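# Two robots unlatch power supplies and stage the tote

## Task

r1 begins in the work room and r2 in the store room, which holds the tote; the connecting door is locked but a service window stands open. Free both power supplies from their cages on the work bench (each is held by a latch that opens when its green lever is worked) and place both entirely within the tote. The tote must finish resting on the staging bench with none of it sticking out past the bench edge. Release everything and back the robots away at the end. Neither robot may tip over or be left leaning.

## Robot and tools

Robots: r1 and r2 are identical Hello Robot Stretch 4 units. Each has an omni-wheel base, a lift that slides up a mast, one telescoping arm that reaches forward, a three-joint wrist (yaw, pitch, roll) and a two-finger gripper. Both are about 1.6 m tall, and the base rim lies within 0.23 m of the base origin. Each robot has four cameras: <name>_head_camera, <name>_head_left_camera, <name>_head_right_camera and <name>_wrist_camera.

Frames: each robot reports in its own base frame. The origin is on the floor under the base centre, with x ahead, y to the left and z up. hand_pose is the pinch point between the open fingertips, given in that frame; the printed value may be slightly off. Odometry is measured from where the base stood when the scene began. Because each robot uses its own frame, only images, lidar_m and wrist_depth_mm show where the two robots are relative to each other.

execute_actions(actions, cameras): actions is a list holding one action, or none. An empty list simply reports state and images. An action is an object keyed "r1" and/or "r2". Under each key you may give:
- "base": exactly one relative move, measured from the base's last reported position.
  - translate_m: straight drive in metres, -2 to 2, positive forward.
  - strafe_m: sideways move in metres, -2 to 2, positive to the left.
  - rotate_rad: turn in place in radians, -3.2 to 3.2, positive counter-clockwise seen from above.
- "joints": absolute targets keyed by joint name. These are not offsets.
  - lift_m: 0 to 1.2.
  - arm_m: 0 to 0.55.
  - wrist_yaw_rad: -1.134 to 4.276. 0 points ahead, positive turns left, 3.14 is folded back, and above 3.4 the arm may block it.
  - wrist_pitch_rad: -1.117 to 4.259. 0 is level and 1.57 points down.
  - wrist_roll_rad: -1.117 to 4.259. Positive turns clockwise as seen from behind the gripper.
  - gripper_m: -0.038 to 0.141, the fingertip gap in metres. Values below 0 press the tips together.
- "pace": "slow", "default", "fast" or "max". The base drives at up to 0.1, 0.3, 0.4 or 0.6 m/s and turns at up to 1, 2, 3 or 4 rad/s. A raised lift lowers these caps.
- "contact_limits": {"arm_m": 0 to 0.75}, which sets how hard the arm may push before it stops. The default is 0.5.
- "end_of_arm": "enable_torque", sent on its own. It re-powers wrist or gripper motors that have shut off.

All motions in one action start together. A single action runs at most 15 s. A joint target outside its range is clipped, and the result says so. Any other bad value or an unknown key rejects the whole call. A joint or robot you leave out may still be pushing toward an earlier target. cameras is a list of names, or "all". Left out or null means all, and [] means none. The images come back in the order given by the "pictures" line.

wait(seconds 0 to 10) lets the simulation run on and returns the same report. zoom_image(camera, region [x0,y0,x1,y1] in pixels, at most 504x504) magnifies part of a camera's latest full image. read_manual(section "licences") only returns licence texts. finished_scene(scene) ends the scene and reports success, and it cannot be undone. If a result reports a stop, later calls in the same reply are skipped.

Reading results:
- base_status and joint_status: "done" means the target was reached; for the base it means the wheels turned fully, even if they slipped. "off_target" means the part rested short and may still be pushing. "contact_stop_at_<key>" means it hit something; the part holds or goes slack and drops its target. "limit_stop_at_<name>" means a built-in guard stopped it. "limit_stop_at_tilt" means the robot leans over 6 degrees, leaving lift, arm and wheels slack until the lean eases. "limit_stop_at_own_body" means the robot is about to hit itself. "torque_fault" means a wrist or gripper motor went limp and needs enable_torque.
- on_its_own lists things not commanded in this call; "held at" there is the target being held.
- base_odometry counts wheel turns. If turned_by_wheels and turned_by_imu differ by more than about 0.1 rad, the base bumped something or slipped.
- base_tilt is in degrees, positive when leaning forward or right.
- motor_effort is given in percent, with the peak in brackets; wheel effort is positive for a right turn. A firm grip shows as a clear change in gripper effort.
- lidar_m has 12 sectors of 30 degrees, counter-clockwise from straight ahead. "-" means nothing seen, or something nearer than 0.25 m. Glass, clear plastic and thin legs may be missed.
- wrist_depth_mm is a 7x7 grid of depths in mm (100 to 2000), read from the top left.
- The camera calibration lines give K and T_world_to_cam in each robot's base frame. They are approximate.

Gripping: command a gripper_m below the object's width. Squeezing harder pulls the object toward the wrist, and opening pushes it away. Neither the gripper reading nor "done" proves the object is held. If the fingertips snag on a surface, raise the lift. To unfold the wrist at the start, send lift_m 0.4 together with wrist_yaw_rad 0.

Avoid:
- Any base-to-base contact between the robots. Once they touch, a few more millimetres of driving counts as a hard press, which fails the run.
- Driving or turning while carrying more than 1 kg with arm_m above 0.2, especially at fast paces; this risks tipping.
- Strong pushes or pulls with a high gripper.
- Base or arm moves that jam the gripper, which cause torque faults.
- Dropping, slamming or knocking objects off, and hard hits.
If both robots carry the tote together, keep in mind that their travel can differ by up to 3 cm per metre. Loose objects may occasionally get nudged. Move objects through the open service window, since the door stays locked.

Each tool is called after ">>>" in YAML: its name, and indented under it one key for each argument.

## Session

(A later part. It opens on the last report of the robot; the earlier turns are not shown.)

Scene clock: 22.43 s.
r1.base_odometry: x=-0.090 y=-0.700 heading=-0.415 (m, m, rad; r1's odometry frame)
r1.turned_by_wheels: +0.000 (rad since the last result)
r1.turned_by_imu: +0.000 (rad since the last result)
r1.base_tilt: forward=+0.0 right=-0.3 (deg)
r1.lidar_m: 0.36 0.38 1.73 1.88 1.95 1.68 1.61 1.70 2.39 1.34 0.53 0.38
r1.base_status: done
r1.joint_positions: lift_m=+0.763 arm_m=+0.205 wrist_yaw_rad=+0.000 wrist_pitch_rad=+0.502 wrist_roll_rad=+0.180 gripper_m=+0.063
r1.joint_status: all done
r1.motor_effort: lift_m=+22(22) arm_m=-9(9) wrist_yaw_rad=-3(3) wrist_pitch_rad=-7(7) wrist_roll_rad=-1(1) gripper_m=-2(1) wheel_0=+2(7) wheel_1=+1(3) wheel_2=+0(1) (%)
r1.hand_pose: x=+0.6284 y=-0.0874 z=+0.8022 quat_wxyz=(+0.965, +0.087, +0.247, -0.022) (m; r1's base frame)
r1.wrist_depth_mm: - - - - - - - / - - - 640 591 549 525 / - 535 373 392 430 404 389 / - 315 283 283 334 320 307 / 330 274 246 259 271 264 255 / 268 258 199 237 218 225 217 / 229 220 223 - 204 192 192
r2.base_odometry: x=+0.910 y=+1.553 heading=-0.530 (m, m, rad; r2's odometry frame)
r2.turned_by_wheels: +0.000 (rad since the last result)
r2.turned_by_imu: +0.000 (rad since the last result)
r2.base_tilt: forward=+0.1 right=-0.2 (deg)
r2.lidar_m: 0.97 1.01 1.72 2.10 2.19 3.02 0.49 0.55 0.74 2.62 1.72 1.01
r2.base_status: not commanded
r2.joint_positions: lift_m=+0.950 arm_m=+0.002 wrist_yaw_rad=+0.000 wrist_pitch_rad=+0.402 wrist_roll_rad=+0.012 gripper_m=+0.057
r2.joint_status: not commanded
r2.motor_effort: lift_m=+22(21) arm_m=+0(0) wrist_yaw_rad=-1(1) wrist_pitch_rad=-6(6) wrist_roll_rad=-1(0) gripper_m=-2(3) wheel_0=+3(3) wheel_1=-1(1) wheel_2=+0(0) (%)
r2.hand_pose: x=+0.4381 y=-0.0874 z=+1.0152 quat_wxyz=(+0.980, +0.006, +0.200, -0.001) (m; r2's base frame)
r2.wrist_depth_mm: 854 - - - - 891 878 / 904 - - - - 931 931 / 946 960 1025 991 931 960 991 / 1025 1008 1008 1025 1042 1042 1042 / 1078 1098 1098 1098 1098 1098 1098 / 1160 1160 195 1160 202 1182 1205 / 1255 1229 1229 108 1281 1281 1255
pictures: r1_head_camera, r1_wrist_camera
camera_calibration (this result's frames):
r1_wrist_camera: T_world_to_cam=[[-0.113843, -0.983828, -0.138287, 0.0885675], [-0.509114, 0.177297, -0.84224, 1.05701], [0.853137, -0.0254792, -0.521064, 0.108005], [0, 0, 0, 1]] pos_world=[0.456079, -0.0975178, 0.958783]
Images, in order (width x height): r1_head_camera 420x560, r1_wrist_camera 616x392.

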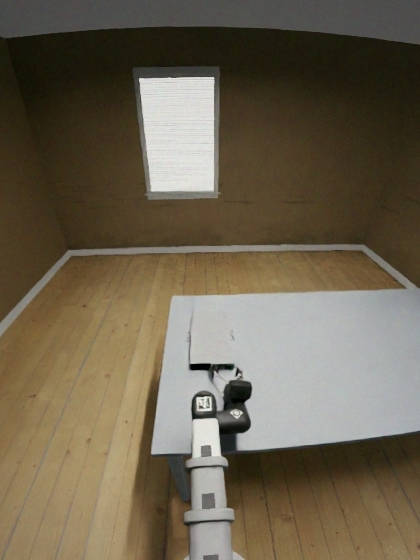

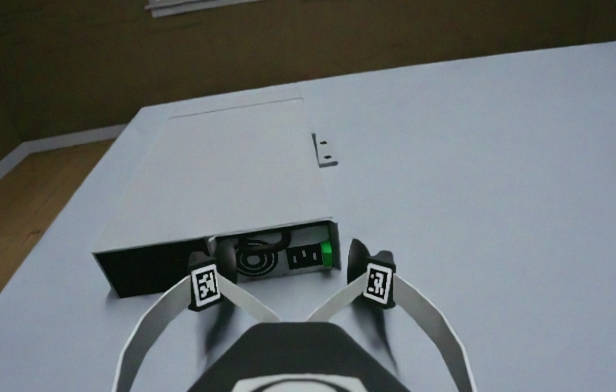

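Left pad is now aimed between divider and handle. Advance.

>>> execute_actions:
  actions:
    - {"r1":{"joints":{"arm_m":0.218},"pace":"slow","contact_limits":{"arm_m":0.05}}}
  cameras: ["r1_head_camera","r1_wrist_camera"]

>>> zoom_image:
  camera: "r1_wrist_camera"
  region: [160, 180, 430, 320]

>>> zoom_image:
  camera: "r1_head_camera"
  region: [190, 345, 260, 405]

Scene clock: 23.67 s.
r1.base_odometry: x=-0.090 y=-0.700 heading=-0.415 (m, m, rad; r1's odometry frame)
r1.turned_by_wheels: +0.000 (rad since the last result)
r1.turned_by_imu: +0.000 (rad since the last result)
r1.base_tilt: forward=-0.1 right=-0.3 (deg)
r1.lidar_m: 0.36 0.38 1.73 1.88 1.93 1.65 1.61 1.71 2.37 1.37 0.52 0.37
r1.base_status: not commanded
r1.joint_positions: lift_m=+0.763 arm_m=+0.216 wrist_yaw_rad=-0.001 wrist_pitch_rad=+0.506 wrist_roll_rad=+0.180 gripper_m=+0.063
r1.joint_status: all done
r1.motor_effort: lift_m=+22(22) arm_m=+13(11) wrist_yaw_rad=+1(1) wrist_pitch_rad=-19(19) wrist_roll_rad=+0(0) gripper_m=-2(3) wheel_0=+2(2) wheel_1=+2(2) wheel_2=-1(1) (%)
r1.contact_limits: arm_m 0.05
r1.hand_pose: x=+0.6387 y=-0.0876 z=+0.8012 quat_wxyz=(+0.964, +0.087, +0.249, -0.023) (m; r1's base frame)
r1.wrist_depth_mm: - - - - - - - / - - - 634 580 539 517 / - 521 362 387 421 397 382 / - 310 278 277 329 315 303 / 324 254 240 246 268 262 253 / 265 248 231 236 216 223 216 / 227 216 220 - 203 191 191
r2.base_odometry: x=+0.910 y=+1.553 heading=-0.530 (m, m, rad; r2's odometry frame)
r2.turned_by_wheels: +0.000 (rad since the last result)
r2.turned_by_imu: +0.000 (rad since the last result)
r2.base_tilt: forward=+0.1 right=-0.2 (deg)
r2.lidar_m: 0.96 1.01 1.74 2.10 2.17 3.04 0.50 0.57 0.74 2.62 1.69 1.01
r2.base_status: not commanded
r2.joint_positions: lift_m=+0.950 arm_m=+0.002 wrist_yaw_rad=+0.000 wrist_pitch_rad=+0.402 wrist_roll_rad=+0.012 gripper_m=+0.057
r2.joint_status: not commanded
r2.motor_effort: lift_m=+21(22) arm_m=+0(0) wrist_yaw_rad=-1(1) wrist_pitch_rad=-6(6) wrist_roll_rad=-3(0) gripper_m=-3(4) wheel_0=+3(3) wheel_1=-1(1) wheel_2=+0(1) (%)
r2.hand_pose: x=+0.4381 y=-0.0874 z=+1.0152 quat_wxyz=(+0.980, +0.006, +0.200, -0.001) (m; r2's base frame)
r2.wrist_depth_mm: 854 - - - - 878 891 / 904 - - - - 931 931 / 946 960 1025 976 931 960 976 / 1008 1025 1025 1025 1042 1042 1042 / 1078 1098 1098 1118 1098 1118 1118 / 1160 1160 195 1160 202 1205 1205 / 1229 1229 1255 108 1255 1255 1281
pictures: r1_head_camera, r1_wrist_camera
camera_calibration (this result's frames):
r1_wrist_camera: T_world_to_cam=[[-0.115465, -0.983719, -0.137713, 0.0898964], [-0.512495, 0.17776, -0.84009, 1.06185], [0.850892, -0.0264238, -0.524676, 0.10295], [0, 0, 0, 1]] pos_world=[0.466972, -0.0976011, 0.958442]
Images, in order (width x height): r1_head_camera 420x560, r1_wrist_camera 616x392.

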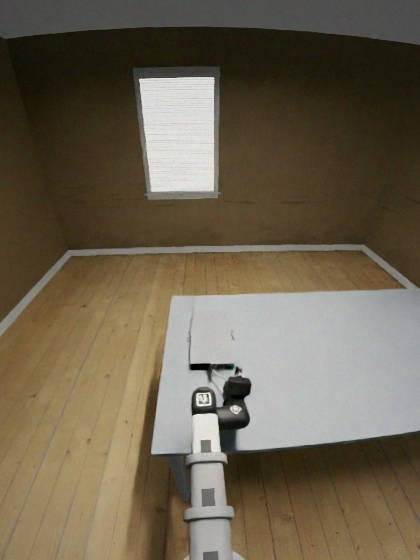

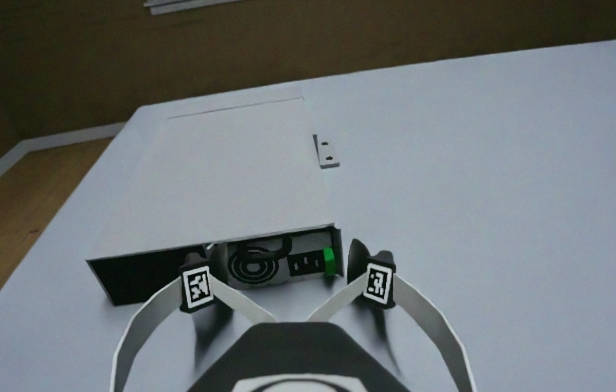

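Region (160, 180, 430, 320) of r1_wrist_camera's 616x392 image, scaled by 1.867; it fills the top 261 rows of this view, and the rest is white.

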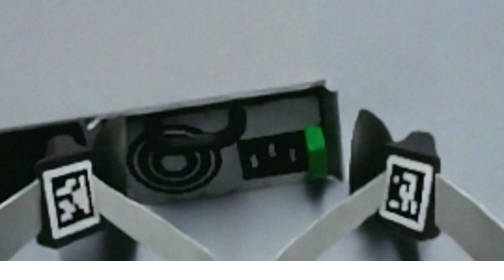

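Region (190, 345, 260, 405) of r1_head_camera's 420x560 image, scaled by 7.200, with more detail than that image has; it fills the top 432 rows of this view, and the rest is white.

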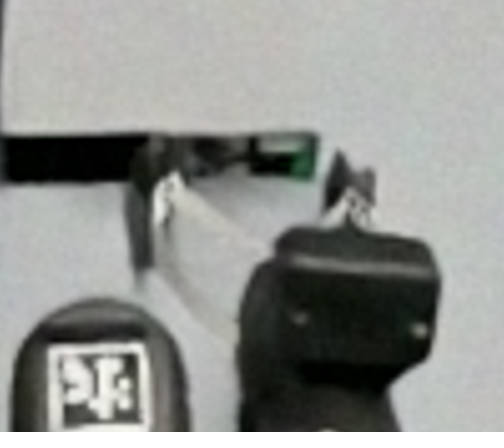

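>>> execute_actions:
  actions:
    - {"r1":{"joints":{"arm_m":0.211,"gripper_m":0.035},"pace":"slow"}}
  cameras: ["r1_head_camera","r1_wrist_camera"]

>>> zoom_image:
  camera: "r1_wrist_camera"
  region: [160, 180, 430, 320]

>>> zoom_image:
  camera: "r1_head_camera"
  region: [190, 345, 260, 405]

Scene clock: 27.27 s.
r1.base_odometry: x=-0.090 y=-0.700 heading=-0.414 (m, m, rad; r1's odometry frame)
r1.turned_by_wheels: +0.000 (rad since the last result)
r1.turned_by_imu: +0.001 (rad since the last result)
r1.base_tilt: forward=+0.0 right=-0.4 (deg)
r1.lidar_m: 0.36 0.37 1.74 1.87 1.95 1.68 1.61 1.70 2.39 1.34 0.52 0.39
r1.base_status: not commanded
r1.joint_positions: lift_m=+0.763 arm_m=+0.212 wrist_yaw_rad=+0.004 wrist_pitch_rad=+0.504 wrist_roll_rad=+0.180 gripper_m=+0.035
r1.joint_status: all done
r1.on_its_own: wrist_yaw_rad is at rest, and its effort (-14) is outside its rest range (-13 to +13)
r1.motor_effort: lift_m=+22(22) arm_m=-9(14) wrist_yaw_rad=-14(15) wrist_pitch_rad=-11(19) wrist_roll_rad=+1(0) gripper_m=-8(10) wheel_0=+4(4) wheel_1=+3(2) wheel_2=+2(2) (%)
r1.hand_pose: x=+0.6364 y=-0.0864 z=+0.8018 quat_wxyz=(+0.965, +0.086, +0.248, -0.020) (m; r1's base frame)
r1.wrist_depth_mm: - - - - - - - / - - - 640 585 544 517 / - 549 368 375 427 402 382 / - 327 282 276 334 315 304 / 329 264 239 241 271 262 253 / 266 258 191 235 196 223 216 / 228 216 222 - 204 190 191
r2.base_odometry: x=+0.910 y=+1.553 heading=-0.530 (m, m, rad; r2's odometry frame)
r2.turned_by_wheels: +0.000 (rad since the last result)
r2.turned_by_imu: +0.001 (rad since the last result)
r2.base_tilt: forward=+0.1 right=-0.2 (deg)
r2.lidar_m: 0.98 1.02 1.73 2.09 2.23 3.02 0.50 0.54 0.74 2.61 1.69 1.01
r2.base_status: not commanded
r2.joint_positions: lift_m=+0.950 arm_m=+0.002 wrist_yaw_rad=+0.000 wrist_pitch_rad=+0.402 wrist_roll_rad=+0.012 gripper_m=+0.057
r2.joint_status: not commanded
r2.motor_effort: lift_m=+21(21) arm_m=+0(1) wrist_yaw_rad=+0(1) wrist_pitch_rad=-6(6) wrist_roll_rad=-2(2) gripper_m=-4(2) wheel_0=+3(3) wheel_1=-1(1) wheel_2=+0(0) (%)
r2.hand_pose: x=+0.4381 y=-0.0874 z=+1.0152 quat_wxyz=(+0.980, +0.006, +0.200, -0.001) (m; r2's base frame)
r2.wrist_depth_mm: 854 - - - - 891 878 / 904 - - - - 931 946 / 960 960 1025 976 931 960 976 / 1025 1025 1025 1025 1042 1042 1042 / 1078 1078 1098 1118 1098 1118 1118 / 1160 1160 195 1160 202 1205 1205 / 1255 1229 1255 108 1281 1255 1281
pictures: r1_head_camera, r1_wrist_camera
camera_calibration (this result's frames):
r1_wrist_camera: T_world_to_cam=[[-0.110177, -0.984268, -0.138118, 0.0878956], [-0.511256, 0.175294, -0.841362, 1.061], [0.852337, -0.0220852, -0.522526, 0.103007], [0, 0, 0, 1]] pos_world=[0.464327, -0.0971981, 0.958645]
Images, in order (width x height): r1_head_camera 420x560, r1_wrist_camera 616x392.

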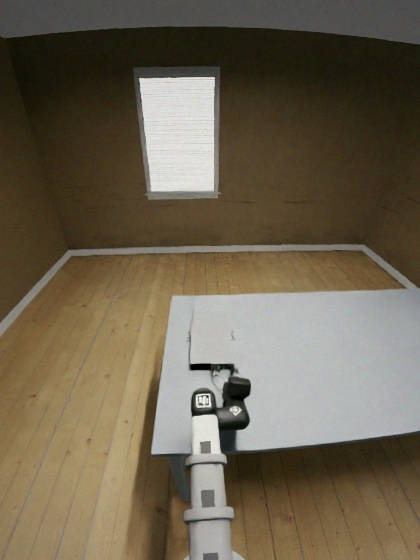

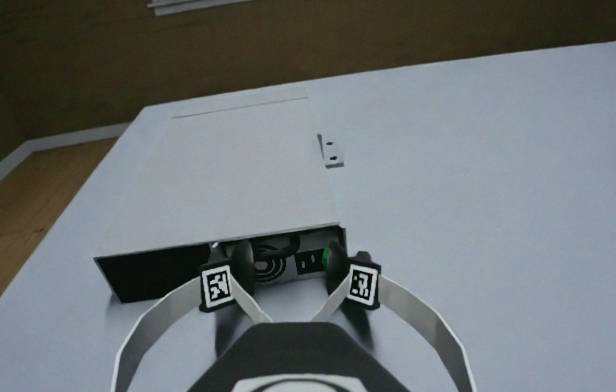

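Region (160, 180, 430, 320) of r1_wrist_camera's 616x392 image, scaled by 1.867; it fills the top 261 rows of this view, and the rest is white.

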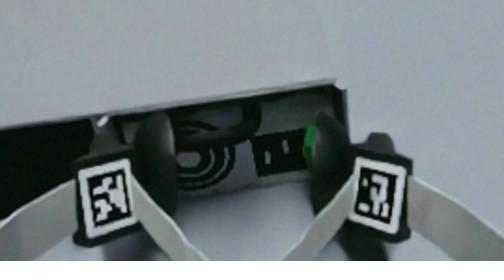

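Region (190, 345, 260, 405) of r1_head_camera's 420x560 image, scaled by 7.200, with more detail than that image has; it fills the top 432 rows of this view, and the rest is white.

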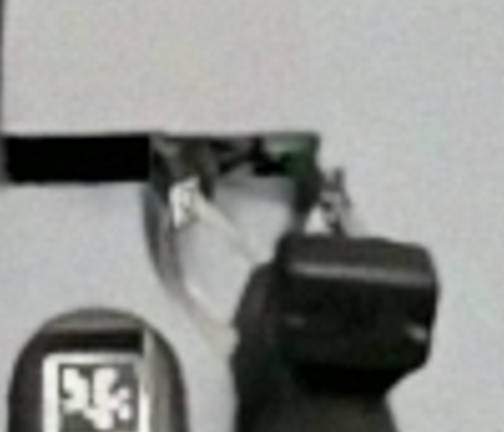

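>>> execute_actions:
  actions:
    - {"r1":{"joints":{"wrist_yaw_rad":0.025,"arm_m":0.216,"gripper_m":0.025},"pace":"slow"}}
  cameras: ["r1_head_camera","r1_wrist_camera"]

>>> zoom_image:
  camera: "r1_wrist_camera"
  region: [160, 180, 430, 320]

>>> zoom_image:
  camera: "r1_head_camera"
  region: [190, 345, 260, 405]

Scene clock: 28.30 s.
r1.base_odometry: x=-0.090 y=-0.700 heading=-0.414 (m, m, rad; r1's odometry frame)
r1.turned_by_wheels: +0.000 (rad since the last result)
r1.turned_by_imu: +0.000 (rad since the last result)
r1.base_tilt: forward=-0.1 right=-0.4 (deg)
r1.lidar_m: 0.36 0.37 1.72 1.87 1.93 1.67 1.62 1.70 2.39 1.34 0.50 0.38
r1.base_status: not commanded
r1.joint_positions: lift_m=+0.763 arm_m=+0.214 wrist_yaw_rad=+0.026 wrist_pitch_rad=+0.505 wrist_roll_rad=+0.180 gripper_m=+0.025
r1.joint_status: all done
r1.motor_effort: lift_m=+22(22) arm_m=+11(10) wrist_yaw_rad=-4(12) wrist_pitch_rad=-15(15) wrist_roll_rad=+0(1) gripper_m=-11(12) wheel_0=+3(4) wheel_1=+2(3) wheel_2=+1(2) (%)
r1.hand_pose: x=+0.6397 y=-0.0808 z=+0.8015 quat_wxyz=(+0.965, +0.084, +0.250, -0.010) (m; r1's base frame)
r1.wrist_depth_mm: - - - - - - - / - - - 640 585 539 517 / - 549 366 364 421 397 382 / - 359 278 267 332 314 304 / 332 270 240 238 272 260 253 / 267 252 195 235 191 222 216 / 228 216 220 - 203 191 191
r2.base_odometry: x=+0.910 y=+1.553 heading=-0.530 (m, m, rad; r2's odometry frame)
r2.turned_by_wheels: +0.000 (rad since the last result)
r2.turned_by_imu: +0.000 (rad since the last result)
r2.base_tilt: forward=+0.1 right=-0.3 (deg)
r2.lidar_m: 0.97 1.01 1.71 2.09 2.19 3.00 0.49 0.56 0.71 2.60 1.69 1.01
r2.base_status: not commanded
r2.joint_positions: lift_m=+0.950 arm_m=+0.002 wrist_yaw_rad=+0.000 wrist_pitch_rad=+0.402 wrist_roll_rad=+0.012 gripper_m=+0.057
r2.joint_status: not commanded
r2.motor_effort: lift_m=+22(21) arm_m=+0(0) wrist_yaw_rad=-1(1) wrist_pitch_rad=-6(6) wrist_roll_rad=-3(1) gripper_m=-2(3) wheel_0=+3(3) wheel_1=-1(1) wheel_2=+0(0) (%)
r2.hand_pose: x=+0.4381 y=-0.0874 z=+1.0152 quat_wxyz=(+0.980, +0.006, +0.200, -0.001) (m; r2's base frame)
r2.wrist_depth_mm: 854 - - - - 891 878 / 904 - - - - 946 931 / 960 960 1042 976 946 960 991 / 1008 1008 1042 1025 1042 1042 1042 / 1078 1098 1098 1098 1098 1118 1118 / 1160 1160 195 1160 202 1205 1205 / 1255 1229 1229 108 1255 1281 1281
pictures: r1_head_camera, r1_wrist_camera
camera_calibration (this result's frames):
r1_wrist_camera: T_world_to_cam=[[-0.0887329, -0.986436, -0.138095, 0.0797963], [-0.515858, 0.164111, -0.840808, 1.06307], [0.852066, -0.00336965, -0.523423, 0.102593], [0, 0, 0, 1]] pos_world=[0.468059, -0.0954027, 0.958559]
Images, in order (width x height): r1_head_camera 420x560, r1_wrist_camera 616x392.

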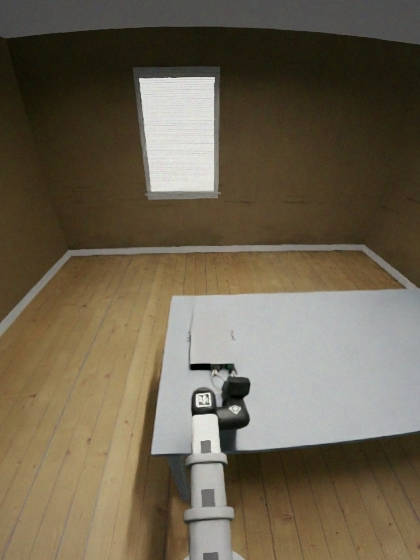

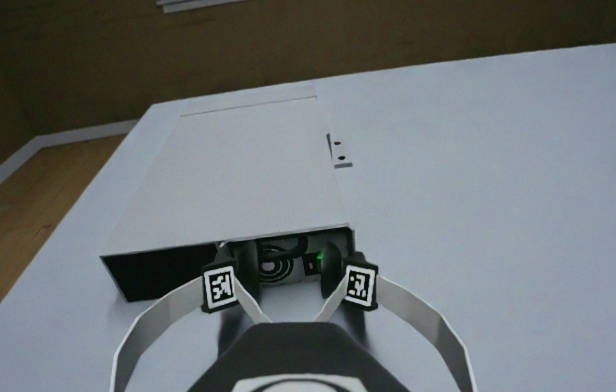

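Region (160, 180, 430, 320) of r1_wrist_camera's 616x392 image, scaled by 1.867; it fills the top 261 rows of this view, and the rest is white.

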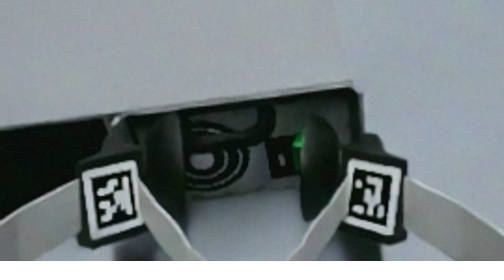

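Region (190, 345, 260, 405) of r1_head_camera's 420x560 image, scaled by 7.200, with more detail than that image has; it fills the top 432 rows of this view, and the rest is white.

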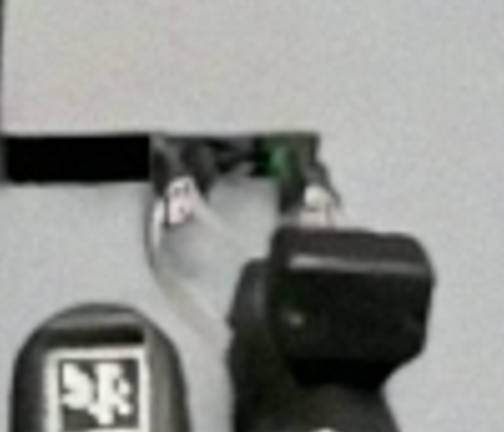

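>>> execute_actions:
  actions:
    - {"r1":{"joints":{"arm_m":0.19},"pace":"slow"}}
  cameras: ["r1_wrist_camera"]

Scene clock: 29.70 s.
r1.base_odometry: x=-0.090 y=-0.700 heading=-0.414 (m, m, rad; r1's odometry frame)
r1.turned_by_wheels: +0.000 (rad since the last result)
r1.turned_by_imu: +0.000 (rad since the last result)
r1.base_tilt: forward=+0.0 right=-0.4 (deg)
r1.lidar_m: 0.35 0.39 1.74 1.87 1.96 1.68 1.61 1.71 2.37 1.35 0.52 0.37
r1.base_status: not commanded
r1.joint_positions: lift_m=+0.763 arm_m=+0.192 wrist_yaw_rad=+0.025 wrist_pitch_rad=+0.502 wrist_roll_rad=+0.180 gripper_m=+0.025
r1.joint_status: all done
r1.motor_effort: lift_m=+22(22) arm_m=-10(14) wrist_yaw_rad=-2(13) wrist_pitch_rad=-4(15) wrist_roll_rad=+2(1) gripper_m=-3(11) wheel_0=+2(4) wheel_1=+2(2) wheel_2=+1(2) (%)
r1.hand_pose: x=+0.6176 y=-0.0810 z=+0.8024 quat_wxyz=(+0.965, +0.084, +0.248, -0.010) (m; r1's base frame)
r1.wrist_depth_mm: - - - - - - - / - - - 640 591 554 525 / - 591 375 375 427 404 384 / - 364 283 272 334 319 309 / 336 296 266 262 274 264 255 / 270 258 196 224 187 224 218 / 229 217 223 - 202 193 192
r2.base_odometry: x=+0.910 y=+1.553 heading=-0.530 (m, m, rad; r2's odometry frame)
r2.turned_by_wheels: +0.000 (rad since the last result)
r2.turned_by_imu: +0.000 (rad since the last result)
r2.base_tilt: forward=+0.1 right=-0.2 (deg)
r2.lidar_m: 0.98 1.03 1.74 2.09 2.21 3.04 0.47 0.54 0.75 2.62 1.71 1.00
r2.base_status: not commanded
r2.joint_positions: lift_m=+0.950 arm_m=+0.002 wrist_yaw_rad=+0.000 wrist_pitch_rad=+0.402 wrist_roll_rad=+0.012 gripper_m=+0.057
r2.joint_status: not commanded
r2.motor_effort: lift_m=+21(21) arm_m=+0(1) wrist_yaw_rad=+0(1) wrist_pitch_rad=-6(6) wrist_roll_rad=-1(0) gripper_m=-3(4) wheel_0=+3(3) wheel_1=-1(1) wheel_2=+1(0) (%)
r2.hand_pose: x=+0.4381 y=-0.0874 z=+1.0152 quat_wxyz=(+0.980, +0.006, +0.200, -0.001) (m; r2's base frame)
r2.wrist_depth_mm: 866 - - - - 891 891 / 904 - - - - 931 931 / 946 960 1025 976 931 960 991 / 1025 1025 1025 1025 1042 1042 1042 / 1078 1098 1098 1098 1078 1118 1098 / 1138 1182 195 1182 202 1182 1205 / 1229 1255 1229 108 1255 1281 1281
pictures: r1_wrist_camera
camera_calibration (this result's frames):
r1_wrist_camera: T_world_to_cam=[[-0.0892411, -0.986335, -0.138488, 0.0783603], [-0.512808, 0.164698, -0.842557, 1.05204], [0.853853, -0.00417284, -0.520498, 0.118302], [0, 0, 0, 1]] pos_world=[0.445477, -0.0954869, 0.958835]
Images, in order (width x height): r1_wrist_camera 616x392.

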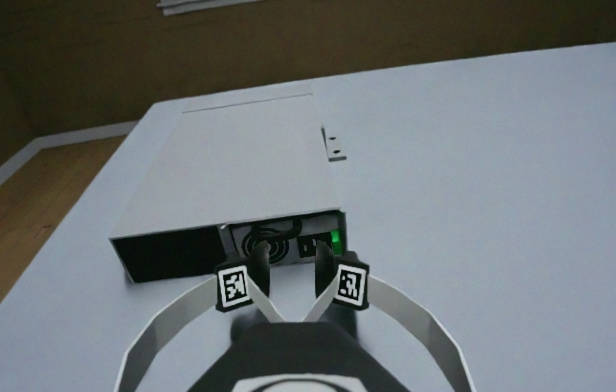

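>>> execute_actions:
  actions:
    - {"r1":{"joints":{"wrist_yaw_rad":0.0,"gripper_m":0.06}}}
  cameras: []

>>> execute_actions:
  actions:
    - {"r1":{"joints":{"arm_m":0.215},"pace":"slow","contact_limits":{"arm_m":0.05}}}
  cameras: []

>>> execute_actions:
  actions:
    - {"r1":{"joints":{"gripper_m":0.035},"pace":"slow"}}
  cameras: []

>>> execute_actions:
  actions:
    - {"r1":{"joints":{"wrist_yaw_rad":0.03,"arm_m":0.222,"gripper_m":0.01},"pace":"slow"}}
  cameras: ["r1_head_camera","r1_wrist_camera"]

>>> zoom_image:
  camera: "r1_wrist_camera"
  region: [160, 180, 430, 320]

Scene clock: 31.63 s.
r1.base_odometry: x=-0.090 y=-0.700 heading=-0.414 (m, m, rad; r1's odometry frame)
r1.turned_by_wheels: +0.000 (rad since the last result)
r1.turned_by_imu: +0.000 (rad since the last result)
r1.base_tilt: forward=+0.0 right=-0.4 (deg)
r1.lidar_m: 0.35 0.37 1.75 1.86 1.95 1.69 1.62 1.70 2.37 1.34 0.51 0.37
r1.base_status: not commanded
r1.joint_positions: lift_m=+0.763 arm_m=+0.192 wrist_yaw_rad=+0.000 wrist_pitch_rad=+0.502 wrist_roll_rad=+0.180 gripper_m=+0.060
r1.joint_status: all done
r1.motor_effort: lift_m=+22(22) arm_m=-9(10) wrist_yaw_rad=-3(5) wrist_pitch_rad=-4(6) wrist_roll_rad=+1(0) gripper_m=-5(2) wheel_0=+2(1) wheel_1=+1(1) wheel_2=+1(1) (%)
r1.hand_pose: x=+0.6155 y=-0.0874 z=+0.8024 quat_wxyz=(+0.965, +0.087, +0.247, -0.022) (m; r1's base frame)
r1.wrist_depth_mm: - - - - - - - / - - - 647 597 549 525 / - 554 373 397 427 402 384 / - 317 283 282 336 319 307 / 329 294 259 270 273 264 256 / 270 258 198 236 206 224 218 / 229 220 223 - 206 193 191
r2.base_odometry: x=+0.910 y=+1.553 heading=-0.530 (m, m, rad; r2's odometry frame)
r2.turned_by_wheels: +0.000 (rad since the last result)
r2.turned_by_imu: +0.000 (rad since the last result)
r2.base_tilt: forward=+0.1 right=-0.2 (deg)
r2.lidar_m: 0.96 1.04 1.72 2.10 2.18 3.01 0.49 0.55 0.73 2.62 1.71 1.01
r2.base_status: not commanded
r2.joint_positions: lift_m=+0.950 arm_m=+0.002 wrist_yaw_rad=+0.000 wrist_pitch_rad=+0.402 wrist_roll_rad=+0.012 gripper_m=+0.057
r2.joint_status: not commanded
r2.motor_effort: lift_m=+21(21) arm_m=+0(0) wrist_yaw_rad=-1(1) wrist_pitch_rad=-6(6) wrist_roll_rad=-1(2) gripper_m=-4(2) wheel_0=+3(3) wheel_1=-1(1) wheel_2=+0(0) (%)
r2.hand_pose: x=+0.4381 y=-0.0874 z=+1.0152 quat_wxyz=(+0.980, +0.006, +0.200, -0.001) (m; r2's base frame)
r2.wrist_depth_mm: 854 - - - - 891 878 / 891 - - - - 931 931 / 946 960 1025 976 931 960 991 / 1025 1025 1025 1042 1042 1042 1042 / 1060 1078 1098 1098 1098 1098 1118 / 1138 1160 195 1160 202 1182 1205 / 1229 1229 1255 108 1255 1281 1281
pictures: none
No camera images: the call's "cameras" was empty. Leave "cameras" out to get every camera's image.

Scene clock: 32.90 s.
r1.base_odometry: x=-0.090 y=-0.700 heading=-0.415 (m, m, rad; r1's odometry frame)
r1.turned_by_wheels: +0.000 (rad since the last result)
r1.turned_by_imu: +0.000 (rad since the last result)
r1.base_tilt: forward=-0.1 right=-0.4 (deg)
r1.lidar_m: 0.34 0.37 1.74 1.87 1.95 1.67 1.62 1.70 2.38 1.35 0.53 0.37
r1.base_status: not commanded
r1.joint_positions: lift_m=+0.763 arm_m=+0.213 wrist_yaw_rad=+0.000 wrist_pitch_rad=+0.504 wrist_roll_rad=+0.180 gripper_m=+0.060
r1.joint_status: all done
r1.motor_effort: lift_m=+22(22) arm_m=+12(12) wrist_yaw_rad=-1(0) wrist_pitch_rad=-13(13) wrist_roll_rad=+1(1) gripper_m=-1(4) wheel_0=+2(2) wheel_1=+1(1) wheel_2=+0(1) (%)
r1.contact_limits: arm_m 0.05
r1.hand_pose: x=+0.6364 y=-0.0875 z=+0.8017 quat_wxyz=(+0.964, +0.087, +0.248, -0.023) (m; r1's base frame)
r1.wrist_depth_mm: - - - - - - - / - - - 640 591 544 521 / - 530 368 389 421 402 382 / - 314 281 278 334 317 304 / 327 258 240 245 272 263 254 / 266 253 199 236 205 224 216 / 227 219 222 - 204 191 190
r2.base_odometry: x=+0.910 y=+1.553 heading=-0.530 (m, m, rad; r2's odometry frame)
r2.turned_by_wheels: +0.000 (rad since the last result)
r2.turned_by_imu: +0.000 (rad since the last result)
r2.base_tilt: forward=+0.1 right=-0.2 (deg)
r2.lidar_m: 0.97 1.00 1.74 2.10 2.18 3.04 0.49 0.54 0.74 2.62 1.73 1.00
r2.base_status: not commanded
r2.joint_positions: lift_m=+0.950 arm_m=+0.002 wrist_yaw_rad=+0.000 wrist_pitch_rad=+0.402 wrist_roll_rad=+0.012 gripper_m=+0.057
r2.joint_status: not commanded
r2.motor_effort: lift_m=+21(21) arm_m=-1(0) wrist_yaw_rad=+0(1) wrist_pitch_rad=-6(7) wrist_roll_rad=-1(1) gripper_m=-4(4) wheel_0=+3(3) wheel_1=-1(1) wheel_2=+0(0) (%)
r2.hand_pose: x=+0.4381 y=-0.0874 z=+1.0152 quat_wxyz=(+0.980, +0.006, +0.200, -0.001) (m; r2's base frame)
r2.wrist_depth_mm: 854 - - - - 891 878 / 904 - - - - 917 931 / 960 960 1025 976 917 960 991 / 1008 1008 1025 1042 1042 1060 1042 / 1098 1098 1078 1098 1098 1118 1138 / 1160 1160 195 1160 202 1205 1205 / 1255 1229 1229 108 1255 1281 1281
pictures: none
No camera images: the call's "cameras" was empty. Leave "cameras" out to get every camera's image.

Scene clock: 34.20 s.
r1.base_odometry: x=-0.090 y=-0.700 heading=-0.414 (m, m, rad; r1's odometry frame)
r1.turned_by_wheels: +0.000 (rad since the last result)
r1.turned_by_imu: +0.000 (rad since the last result)
r1.base_tilt: forward=+0.0 right=-0.4 (deg)
r1.lidar_m: 0.35 0.39 1.74 1.86 1.93 1.68 1.63 1.68 2.37 1.37 0.52 0.37
r1.base_status: not commanded
r1.joint_positions: lift_m=+0.763 arm_m=+0.213 wrist_yaw_rad=+0.001 wrist_pitch_rad=+0.504 wrist_roll_rad=+0.180 gripper_m=+0.035
r1.joint_status: all done
r1.motor_effort: lift_m=+22(22) arm_m=+10(12) wrist_yaw_rad=-5(6) wrist_pitch_rad=-14(14) wrist_roll_rad=+1(0) gripper_m=-12(12) wheel_0=+2(2) wheel_1=+1(2) wheel_2=+1(1) (%)
r1.hand_pose: x=+0.6369 y=-0.0871 z=+0.8017 quat_wxyz=(+0.964, +0.087, +0.248, -0.022) (m; r1's base frame)
r1.wrist_depth_mm: - - - - - - - / - - - 634 585 535 521 / - 521 364 384 421 397 382 / - 312 279 277 332 317 304 / 325 257 240 243 271 262 253 / 266 252 193 236 193 223 216 / 228 216 220 - 204 191 192
r2.base_odometry: x=+0.910 y=+1.553 heading=-0.530 (m, m, rad; r2's odometry frame)
r2.turned_by_wheels: +0.000 (rad since the last result)
r2.turned_by_imu: +0.000 (rad since the last result)
r2.base_tilt: forward=+0.1 right=-0.2 (deg)
r2.lidar_m: 0.97 1.00 1.71 2.10 2.21 3.03 0.48 0.51 0.74 2.59 1.74 1.02
r2.base_status: not commanded
r2.joint_positions: lift_m=+0.950 arm_m=+0.002 wrist_yaw_rad=+0.000 wrist_pitch_rad=+0.402 wrist_roll_rad=+0.012 gripper_m=+0.057
r2.joint_status: not commanded
r2.motor_effort: lift_m=+21(21) arm_m=+0(0) wrist_yaw_rad=-1(1) wrist_pitch_rad=-6(6) wrist_roll_rad=-2(0) gripper_m=-3(3) wheel_0=+3(3) wheel_1=-1(1) wheel_2=+0(0) (%)
r2.hand_pose: x=+0.4381 y=-0.0874 z=+1.0152 quat_wxyz=(+0.980, +0.006, +0.200, -0.001) (m; r2's base frame)
r2.wrist_depth_mm: 854 - - - - 891 891 / 904 - - - - 946 931 / 960 960 1025 976 931 946 976 / 1025 1025 1025 1025 1025 1042 1042 / 1078 1078 1078 1098 1098 1118 1138 / 1160 1160 195 1160 202 1205 1205 / 1229 1229 1255 108 1255 1281 1281
pictures: none
No camera images: the call's "cameras" was empty. Leave "cameras" out to get every camera's image.

Scene clock: 35.50 s.
r1.base_odometry: x=-0.090 y=-0.700 heading=-0.414 (m, m, rad; r1's odometry frame)
r1.turned_by_wheels: +0.000 (rad since the last result)
r1.turned_by_imu: +0.000 (rad since the last result)
r1.base_tilt: forward=+0.0 right=-0.4 (deg)
r1.lidar_m: 0.36 0.39 1.74 1.88 1.94 1.70 1.61 1.70 2.37 1.36 0.53 0.38
r1.base_status: not commanded
r1.joint_positions: lift_m=+0.763 arm_m=+0.220 wrist_yaw_rad=+0.029 wrist_pitch_rad=+0.509 wrist_roll_rad=+0.180 gripper_m=+0.010
r1.joint_status: all done
r1.on_its_own: wrist_pitch_rad is at rest, and its effort (-28) is outside its rest range (-23 to +23)
r1.motor_effort: lift_m=+22(22) arm_m=+12(17) wrist_yaw_rad=+3(26) wrist_pitch_rad=-28(32) wrist_roll_rad=+1(0) gripper_m=-19(23) wheel_0=+5(5) wheel_1=+3(3) wheel_2=-2(6) (%)
r1.hand_pose: x=+0.6449 y=-0.0802 z=+0.8004 quat_wxyz=(+0.964, +0.083, +0.252, -0.009) (m; r1's base frame)
r1.wrist_depth_mm: - - - - - - - / - - - 609 569 525 504 / - 535 357 355 413 389 373 / - 315 274 264 325 309 297 / 324 253 235 234 268 257 251 / 263 249 206 232 189 219 214 / 225 214 219 - 203 190 190
r2.base_odometry: x=+0.910 y=+1.553 heading=-0.530 (m, m, rad; r2's odometry frame)
r2.turned_by_wheels: +0.000 (rad since the last result)
r2.turned_by_imu: +0.000 (rad since the last result)
r2.base_tilt: forward=+0.1 right=-0.2 (deg)
r2.lidar_m: 0.95 1.03 1.74 2.10 2.22 3.04 0.49 0.54 0.73 2.61 1.69 1.01
r2.base_status: not commanded
r2.joint_positions: lift_m=+0.950 arm_m=+0.002 wrist_yaw_rad=+0.000 wrist_pitch_rad=+0.402 wrist_roll_rad=+0.012 gripper_m=+0.057
r2.joint_status: not commanded
r2.motor_effort: lift_m=+21(21) arm_m=+0(0) wrist_yaw_rad=+0(1) wrist_pitch_rad=-5(6) wrist_roll_rad=-3(3) gripper_m=-2(3) wheel_0=+3(3) wheel_1=-1(1) wheel_2=+0(0) (%)
r2.hand_pose: x=+0.4381 y=-0.0874 z=+1.0152 quat_wxyz=(+0.980, +0.006, +0.200, -0.001) (m; r2's base frame)
r2.wrist_depth_mm: 842 - - - - 878 878 / 904 - - - - 931 931 / 960 960 1025 976 931 960 991 / 1025 1008 1025 1042 1042 1042 1060 / 1078 1078 1078 1098 1098 1118 1118 / 1160 1138 195 1182 202 1182 1205 / 1229 1255 1229 108 1255 1255 1281
pictures: r1_head_camera, r1_wrist_camera
camera_calibration (this result's frames):
r1_wrist_camera: T_world_to_cam=[[-0.0870224, -0.986658, -0.137596, 0.0791661], [-0.520035, 0.162799, -0.838487, 1.06547], [0.8497, -0.0014122, -0.527264, 0.102265], [0, 0, 0, 1]] pos_world=[0.474078, -0.095204, 0.958198]
Images, in order (width x height): r1_head_camera 420x560, r1_wrist_camera 616x392.

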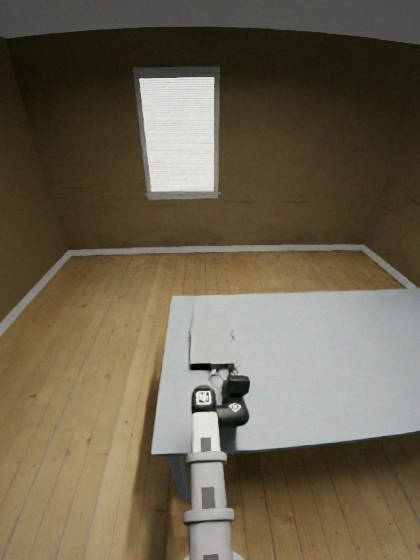

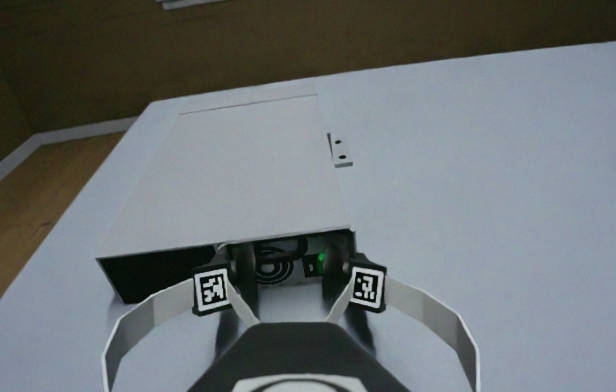

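Region (160, 180, 430, 320) of r1_wrist_camera's 616x392 image, scaled by 1.867; it fills the top 261 rows of this view, and the rest is white.

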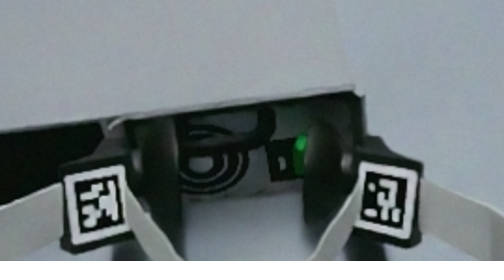

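Better grip now. Squeeze harder.

>>> execute_actions:
  actions:
    - {"r1":{"joints":{"arm_m":0.224,"gripper_m":-0.015},"pace":"slow"}}
  cameras: ["r1_wrist_camera"]

>>> zoom_image:
  camera: "r1_wrist_camera"
  region: [160, 180, 430, 320]

Scene clock: 38.03 s.
r1.base_odometry: x=-0.090 y=-0.700 heading=-0.414 (m, m, rad; r1's odometry frame)
r1.turned_by_wheels: +0.000 (rad since the last result)
r1.turned_by_imu: +0.000 (rad since the last result)
r1.base_tilt: forward=+0.1 right=-0.4 (deg)
r1.lidar_m: 0.36 0.38 1.74 1.87 1.94 1.69 1.62 1.67 2.36 1.34 0.52 0.38
r1.base_status: not commanded
r1.joint_positions: lift_m=+0.763 arm_m=+0.223 wrist_yaw_rad=+0.033 wrist_pitch_rad=+0.508 wrist_roll_rad=+0.180 gripper_m=-0.014
r1.joint_status: all done
r1.on_its_own: wrist_pitch_rad is at rest, and its effort (-24) is outside its rest range (-23 to +23)
r1.motor_effort: lift_m=+22(22) arm_m=+7(15) wrist_yaw_rad=-11(11) wrist_pitch_rad=-24(31) wrist_roll_rad=-1(1) gripper_m=-31(31) wheel_0=+2(5) wheel_1=+2(3) wheel_2=+2(2) (%)
r1.hand_pose: x=+0.6484 y=-0.0790 z=+0.8006 quat_wxyz=(+0.964, +0.083, +0.252, -0.006) (m; r1's base frame)
r1.wrist_depth_mm: - - - - - - - / - - - 609 559 521 500 / - 535 355 345 410 387 375 / - 314 272 259 324 309 297 / 320 250 231 229 266 256 249 / 262 236 185 231 186 215 212 / 223 214 216 - 201 190 189
r2.base_odometry: x=+0.910 y=+1.553 heading=-0.530 (m, m, rad; r2's odometry frame)
r2.turned_by_wheels: +0.000 (rad since the last result)
r2.turned_by_imu: +0.001 (rad since the last result)
r2.base_tilt: forward=+0.1 right=-0.2 (deg)
r2.lidar_m: 0.97 1.00 1.76 2.10 2.21 3.03 0.50 0.55 0.73 2.62 1.71 1.01
r2.base_status: not commanded
r2.joint_positions: lift_m=+0.950 arm_m=+0.002 wrist_yaw_rad=+0.000 wrist_pitch_rad=+0.402 wrist_roll_rad=+0.012 gripper_m=+0.057
r2.joint_status: not commanded
r2.motor_effort: lift_m=+21(22) arm_m=+0(1) wrist_yaw_rad=-1(1) wrist_pitch_rad=-6(6) wrist_roll_rad=-1(3) gripper_m=-3(4) wheel_0=+3(3) wheel_1=-1(1) wheel_2=+0(0) (%)
r2.hand_pose: x=+0.4381 y=-0.0874 z=+1.0152 quat_wxyz=(+0.980, +0.006, +0.200, -0.001) (m; r2's base frame)
r2.wrist_depth_mm: 854 - - - - 878 891 / 891 - - - - 946 931 / 960 960 1025 976 946 960 1008 / 1008 1025 1025 1025 1042 1042 1042 / 1078 1078 1118 1098 1098 1098 1118 / 1160 1160 195 1160 202 1182 1182 / 1255 1205 1255 108 1255 1255 1255
pictures: r1_wrist_camera
camera_calibration (this result's frames):
r1_wrist_camera: T_world_to_cam=[[-0.0820228, -0.987102, -0.137481, 0.0773421], [-0.519967, 0.160068, -0.839054, 1.06749], [0.850239, 0.00266394, -0.52639, 0.0987218], [0, 0, 0, 1]] pos_world=[0.477467, -0.0947894, 0.958283]
Images, in order (width x height): r1_wrist_camera 616x392.

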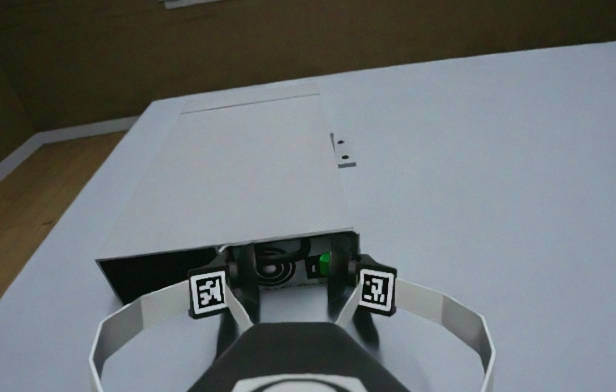

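Region (160, 180, 430, 320) of r1_wrist_camera's 616x392 image, scaled by 1.867; it fills the top 261 rows of this view, and the rest is white.

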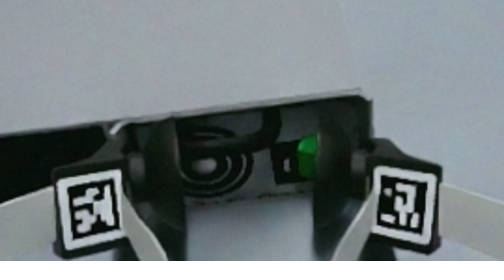

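>>> execute_actions:
  actions:
    - {"r1":{"joints":{"arm_m":0.205},"pace":"slow"}}
  cameras: ["r1_wrist_camera"]

Scene clock: 39.33 s.
r1.base_odometry: x=-0.090 y=-0.700 heading=-0.414 (m, m, rad; r1's odometry frame)
r1.turned_by_wheels: +0.000 (rad since the last result)
r1.turned_by_imu: +0.000 (rad since the last result)
r1.base_tilt: forward=-0.1 right=-0.4 (deg)
r1.lidar_m: 0.34 0.39 1.73 1.88 1.96 1.67 1.61 1.69 2.38 1.35 0.51 0.37
r1.base_status: not commanded
r1.joint_positions: lift_m=+0.763 arm_m=+0.207 wrist_yaw_rad=+0.030 wrist_pitch_rad=+0.505 wrist_roll_rad=+0.180 gripper_m=-0.015
r1.joint_status: all done
r1.motor_effort: lift_m=+23(22) arm_m=-9(15) wrist_yaw_rad=-2(27) wrist_pitch_rad=-17(24) wrist_roll_rad=-1(1) gripper_m=-12(32) wheel_0=+2(5) wheel_1=+2(3) wheel_2=+0(7) (%)
r1.hand_pose: x=+0.6324 y=-0.0797 z=+0.8014 quat_wxyz=(+0.965, +0.083, +0.250, -0.008) (m; r1's base frame)
r1.wrist_depth_mm: - - - - - - - / - - - 615 580 539 512 / - 554 366 366 421 399 379 / - 359 278 268 332 314 304 / 330 276 250 240 272 262 252 / 265 256 183 190 182 222 216 / 226 215 220 - 200 191 192
r2.base_odometry: x=+0.910 y=+1.553 heading=-0.530 (m, m, rad; r2's odometry frame)
r2.turned_by_wheels: +0.000 (rad since the last result)
r2.turned_by_imu: +0.000 (rad since the last result)
r2.base_tilt: forward=+0.1 right=-0.2 (deg)
r2.lidar_m: 0.97 1.02 1.69 2.09 2.20 3.01 0.48 0.53 0.74 2.61 1.68 1.01
r2.base_status: not commanded
r2.joint_positions: lift_m=+0.950 arm_m=+0.002 wrist_yaw_rad=+0.000 wrist_pitch_rad=+0.402 wrist_roll_rad=+0.012 gripper_m=+0.057
r2.joint_status: not commanded
r2.motor_effort: lift_m=+21(21) arm_m=+0(0) wrist_yaw_rad=-1(1) wrist_pitch_rad=-6(6) wrist_roll_rad=-1(2) gripper_m=-3(3) wheel_0=+3(3) wheel_1=-1(1) wheel_2=+0(0) (%)
r2.hand_pose: x=+0.4381 y=-0.0874 z=+1.0152 quat_wxyz=(+0.980, +0.006, +0.200, -0.001) (m; r2's base frame)
r2.wrist_depth_mm: 854 - - - - 891 878 / 904 - - - - 931 931 / 946 946 1025 976 917 960 1008 / 1025 1025 1025 1025 1025 1042 1060 / 1078 1078 1078 1098 1078 1098 1118 / 1160 1138 195 1160 202 1182 1205 / 1229 1229 1255 108 1281 1255 1255
pictures: r1_wrist_camera
camera_calibration (this result's frames):
r1_wrist_camera: T_world_to_cam=[[-0.0846411, -0.986807, -0.138017, 0.0775047], [-0.516988, 0.161903, -0.840542, 1.05934], [0.851797, 0.000208666, -0.523871, 0.109538], [0, 0, 0, 1]] pos_world=[0.46092, -0.0950506, 0.958496]
Images, in order (width x height): r1_wrist_camera 616x392.

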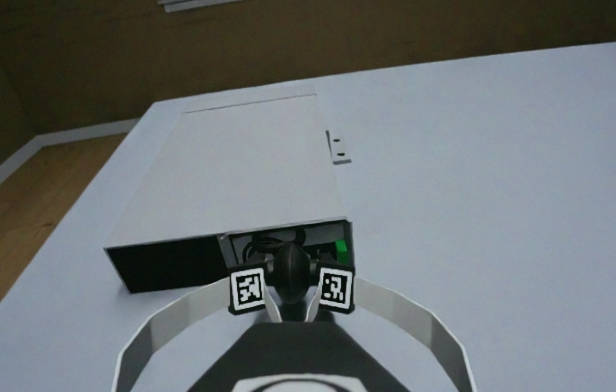

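>>> execute_actions:
  actions:
    - {"r1":{"joints":{"arm_m":0.15}}}
  cameras: []

>>> execute_actions:
  actions:
    - {"r1":{"base":{"strafe_m":-0.027},"joints":{"gripper_m":0.062,"wrist_pitch_rad":0.35,"wrist_roll_rad":0.25,"wrist_yaw_rad":0.10,"lift_m":0.729,"arm_m":0.165}}}
  cameras: ["r1_head_camera","r1_wrist_camera"]

>>> zoom_image:
  camera: "r1_wrist_camera"
  region: [160, 180, 430, 320]

>>> zoom_image:
  camera: "r1_head_camera"
  region: [190, 345, 260, 405]

Scene clock: 40.90 s.
r1.base_odometry: x=-0.090 y=-0.700 heading=-0.414 (m, m, rad; r1's odometry frame)
r1.turned_by_wheels: +0.000 (rad since the last result)
r1.turned_by_imu: +0.000 (rad since the last result)
r1.base_tilt: forward=+0.0 right=-0.4 (deg)
r1.lidar_m: 0.35 0.35 1.76 1.88 1.94 1.68 1.60 1.69 2.38 1.36 0.53 0.38
r1.base_status: not commanded
r1.joint_positions: lift_m=+0.763 arm_m=+0.152 wrist_yaw_rad=+0.030 wrist_pitch_rad=+0.502 wrist_roll_rad=+0.180 gripper_m=-0.015
r1.joint_status: all done
r1.motor_effort: lift_m=+22(22) arm_m=-9(10) wrist_yaw_rad=-1(2) wrist_pitch_rad=-7(16) wrist_roll_rad=+1(1) gripper_m=-13(11) wheel_0=+2(2) wheel_1=+2(2) wheel_2=+0(0) (%)
r1.hand_pose: x=+0.5779 y=-0.0798 z=+0.8022 quat_wxyz=(+0.965, +0.083, +0.249, -0.008) (m; r1's base frame)
r1.wrist_depth_mm: - - - - - - - / - - - 591 597 554 521 / - 591 375 373 430 404 387 / - 362 304 297 336 320 307 / 340 309 300 283 277 264 255 / 270 258 183 191 182 225 218 / 229 216 222 - 203 193 191
r2.base_odometry: x=+0.910 y=+1.553 heading=-0.530 (m, m, rad; r2's odometry frame)
r2.turned_by_wheels: +0.000 (rad since the last result)
r2.turned_by_imu: +0.000 (rad since the last result)
r2.base_tilt: forward=+0.1 right=-0.3 (deg)
r2.lidar_m: 0.97 1.02 1.75 2.12 2.22 3.01 0.48 0.55 0.74 2.60 1.66 1.02
r2.base_status: not commanded
r2.joint_positions: lift_m=+0.950 arm_m=+0.002 wrist_yaw_rad=+0.000 wrist_pitch_rad=+0.402 wrist_roll_rad=+0.012 gripper_m=+0.057
r2.joint_status: not commanded
r2.motor_effort: lift_m=+21(21) arm_m=+0(0) wrist_yaw_rad=-1(1) wrist_pitch_rad=-5(6) wrist_roll_rad=-3(1) gripper_m=-3(3) wheel_0=+3(3) wheel_1=-1(1) wheel_2=+0(0) (%)
r2.hand_pose: x=+0.4381 y=-0.0874 z=+1.0152 quat_wxyz=(+0.980, +0.006, +0.200, -0.001) (m; r2's base frame)
r2.wrist_depth_mm: 854 - - - - 878 878 / 904 - - - - 931 931 / 960 960 1025 976 931 960 991 / 1025 1025 1025 1025 1025 1042 1042 / 1078 1078 1078 1098 1098 1118 1118 / 1160 1160 195 1160 202 1205 1205 / 1229 1229 1255 108 1281 1308 1281
pictures: none
No camera images: the call's "cameras" was empty. Leave "cameras" out to get every camera's image.

Scene clock: 42.40 s.
r1.base_odometry: x=-0.101 y=-0.725 heading=-0.414 (m, m, rad; r1's odometry frame)
r1.turned_by_wheels: +0.000 (rad since the last result)
r1.turned_by_imu: +0.000 (rad since the last result)
r1.base_tilt: forward=+0.0 right=-0.4 (deg)
r1.lidar_m: 0.37 0.37 1.76 1.90 1.96 1.68 1.61 1.70 2.39 1.34 0.52 0.33
r1.base_status: done
r1.joint_positions: lift_m=+0.729 arm_m=+0.163 wrist_yaw_rad=+0.100 wrist_pitch_rad=+0.352 wrist_roll_rad=+0.250 gripper_m=+0.062
r1.joint_status: all done
r1.motor_effort: lift_m=+18(20) arm_m=+9(13) wrist_yaw_rad=-1(2) wrist_pitch_rad=-7(11) wrist_roll_rad=+2(3) gripper_m=-3(12) wheel_0=-1(9) wheel_1=+1(7) wheel_2=+1(0) (%)
r1.hand_pose: x=+0.6124 y=-0.0600 z=+0.8078 quat_wxyz=(+0.977, +0.114, +0.180, +0.027) (m; r1's base frame)
r1.wrist_depth_mm: - - - - - - - / - - - - - - 603 / - - 691 480 508 452 410 / - - 334 312 366 332 306 / - 336 271 276 273 262 248 / 314 286 198 240 212 216 206 / 251 229 231 - 197 181 180
r2.base_odometry: x=+0.910 y=+1.553 heading=-0.530 (m, m, rad; r2's odometry frame)
r2.turned_by_wheels: +0.000 (rad since the last result)
r2.turned_by_imu: +0.000 (rad since the last result)
r2.base_tilt: forward=+0.1 right=-0.2 (deg)
r2.lidar_m: 0.96 1.00 1.73 2.11 2.21 3.00 0.50 0.55 0.75 2.60 1.72 1.01
r2.base_status: not commanded
r2.joint_positions: lift_m=+0.950 arm_m=+0.002 wrist_yaw_rad=+0.000 wrist_pitch_rad=+0.402 wrist_roll_rad=+0.012 gripper_m=+0.057
r2.joint_status: not commanded
r2.motor_effort: lift_m=+21(21) arm_m=-1(0) wrist_yaw_rad=-1(1) wrist_pitch_rad=-6(6) wrist_roll_rad=-2(2) gripper_m=-2(2) wheel_0=+3(3) wheel_1=-1(1) wheel_2=+0(0) (%)
r2.hand_pose: x=+0.4381 y=-0.0874 z=+1.0152 quat_wxyz=(+0.980, +0.006, +0.200, -0.001) (m; r2's base frame)
r2.wrist_depth_mm: 854 - - - - 878 878 / 904 - - - - 931 931 / 960 960 1025 976 946 960 991 / 1025 1025 1025 1025 1042 1042 1042 / 1078 1078 1098 1098 1098 1118 1118 / 1160 1160 195 1160 202 1182 1182 / 1255 1229 1229 108 1255 1255 1281
pictures: r1_head_camera, r1_wrist_camera
camera_calibration (this result's frames):
r1_wrist_camera: T_world_to_cam=[[-0.0185322, -0.975787, -0.217937, 0.120917], [-0.3953, 0.207366, -0.894839, 1.0233], [0.918365, 0.0695672, -0.389571, -0.0151454], [0, 0, 0, 1]] pos_world=[0.420658, -0.0931533, 0.936137]
Images, in order (width x height): r1_head_camera 420x560, r1_wrist_camera 616x392.

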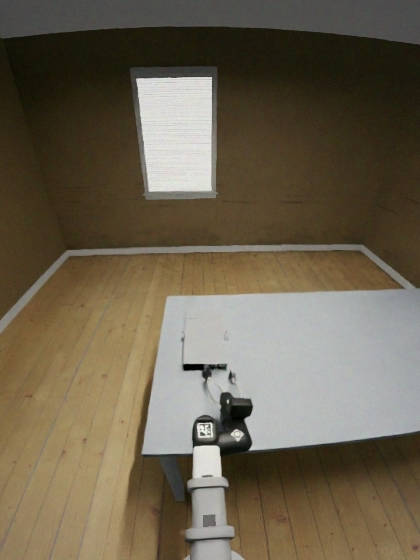

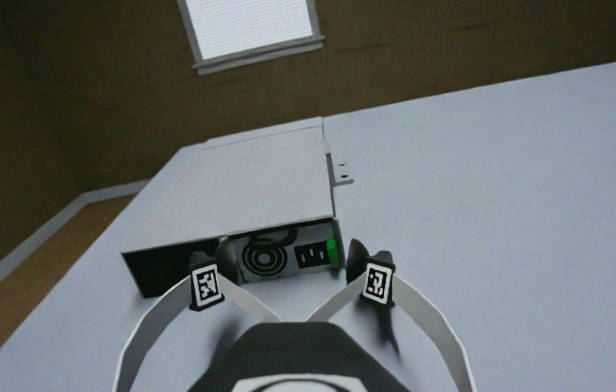

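Region (160, 180, 430, 320) of r1_wrist_camera's 616x392 image, scaled by 1.867; it fills the top 261 rows of this view, and the rest is white.

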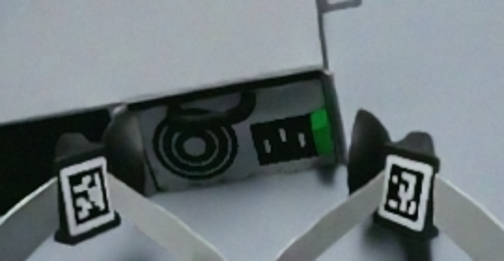

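Region (190, 345, 260, 405) of r1_head_camera's 420x560 image, scaled by 7.200, with more detail than that image has; it fills the top 432 rows of this view, and the rest is white.

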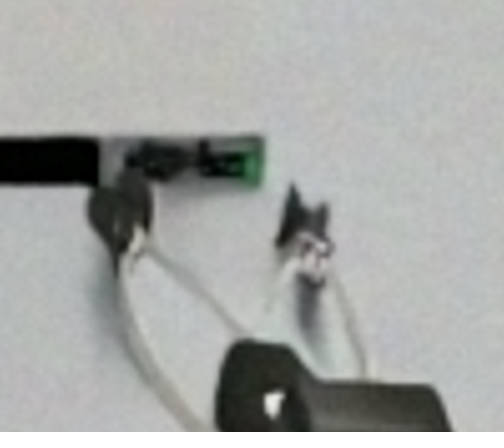

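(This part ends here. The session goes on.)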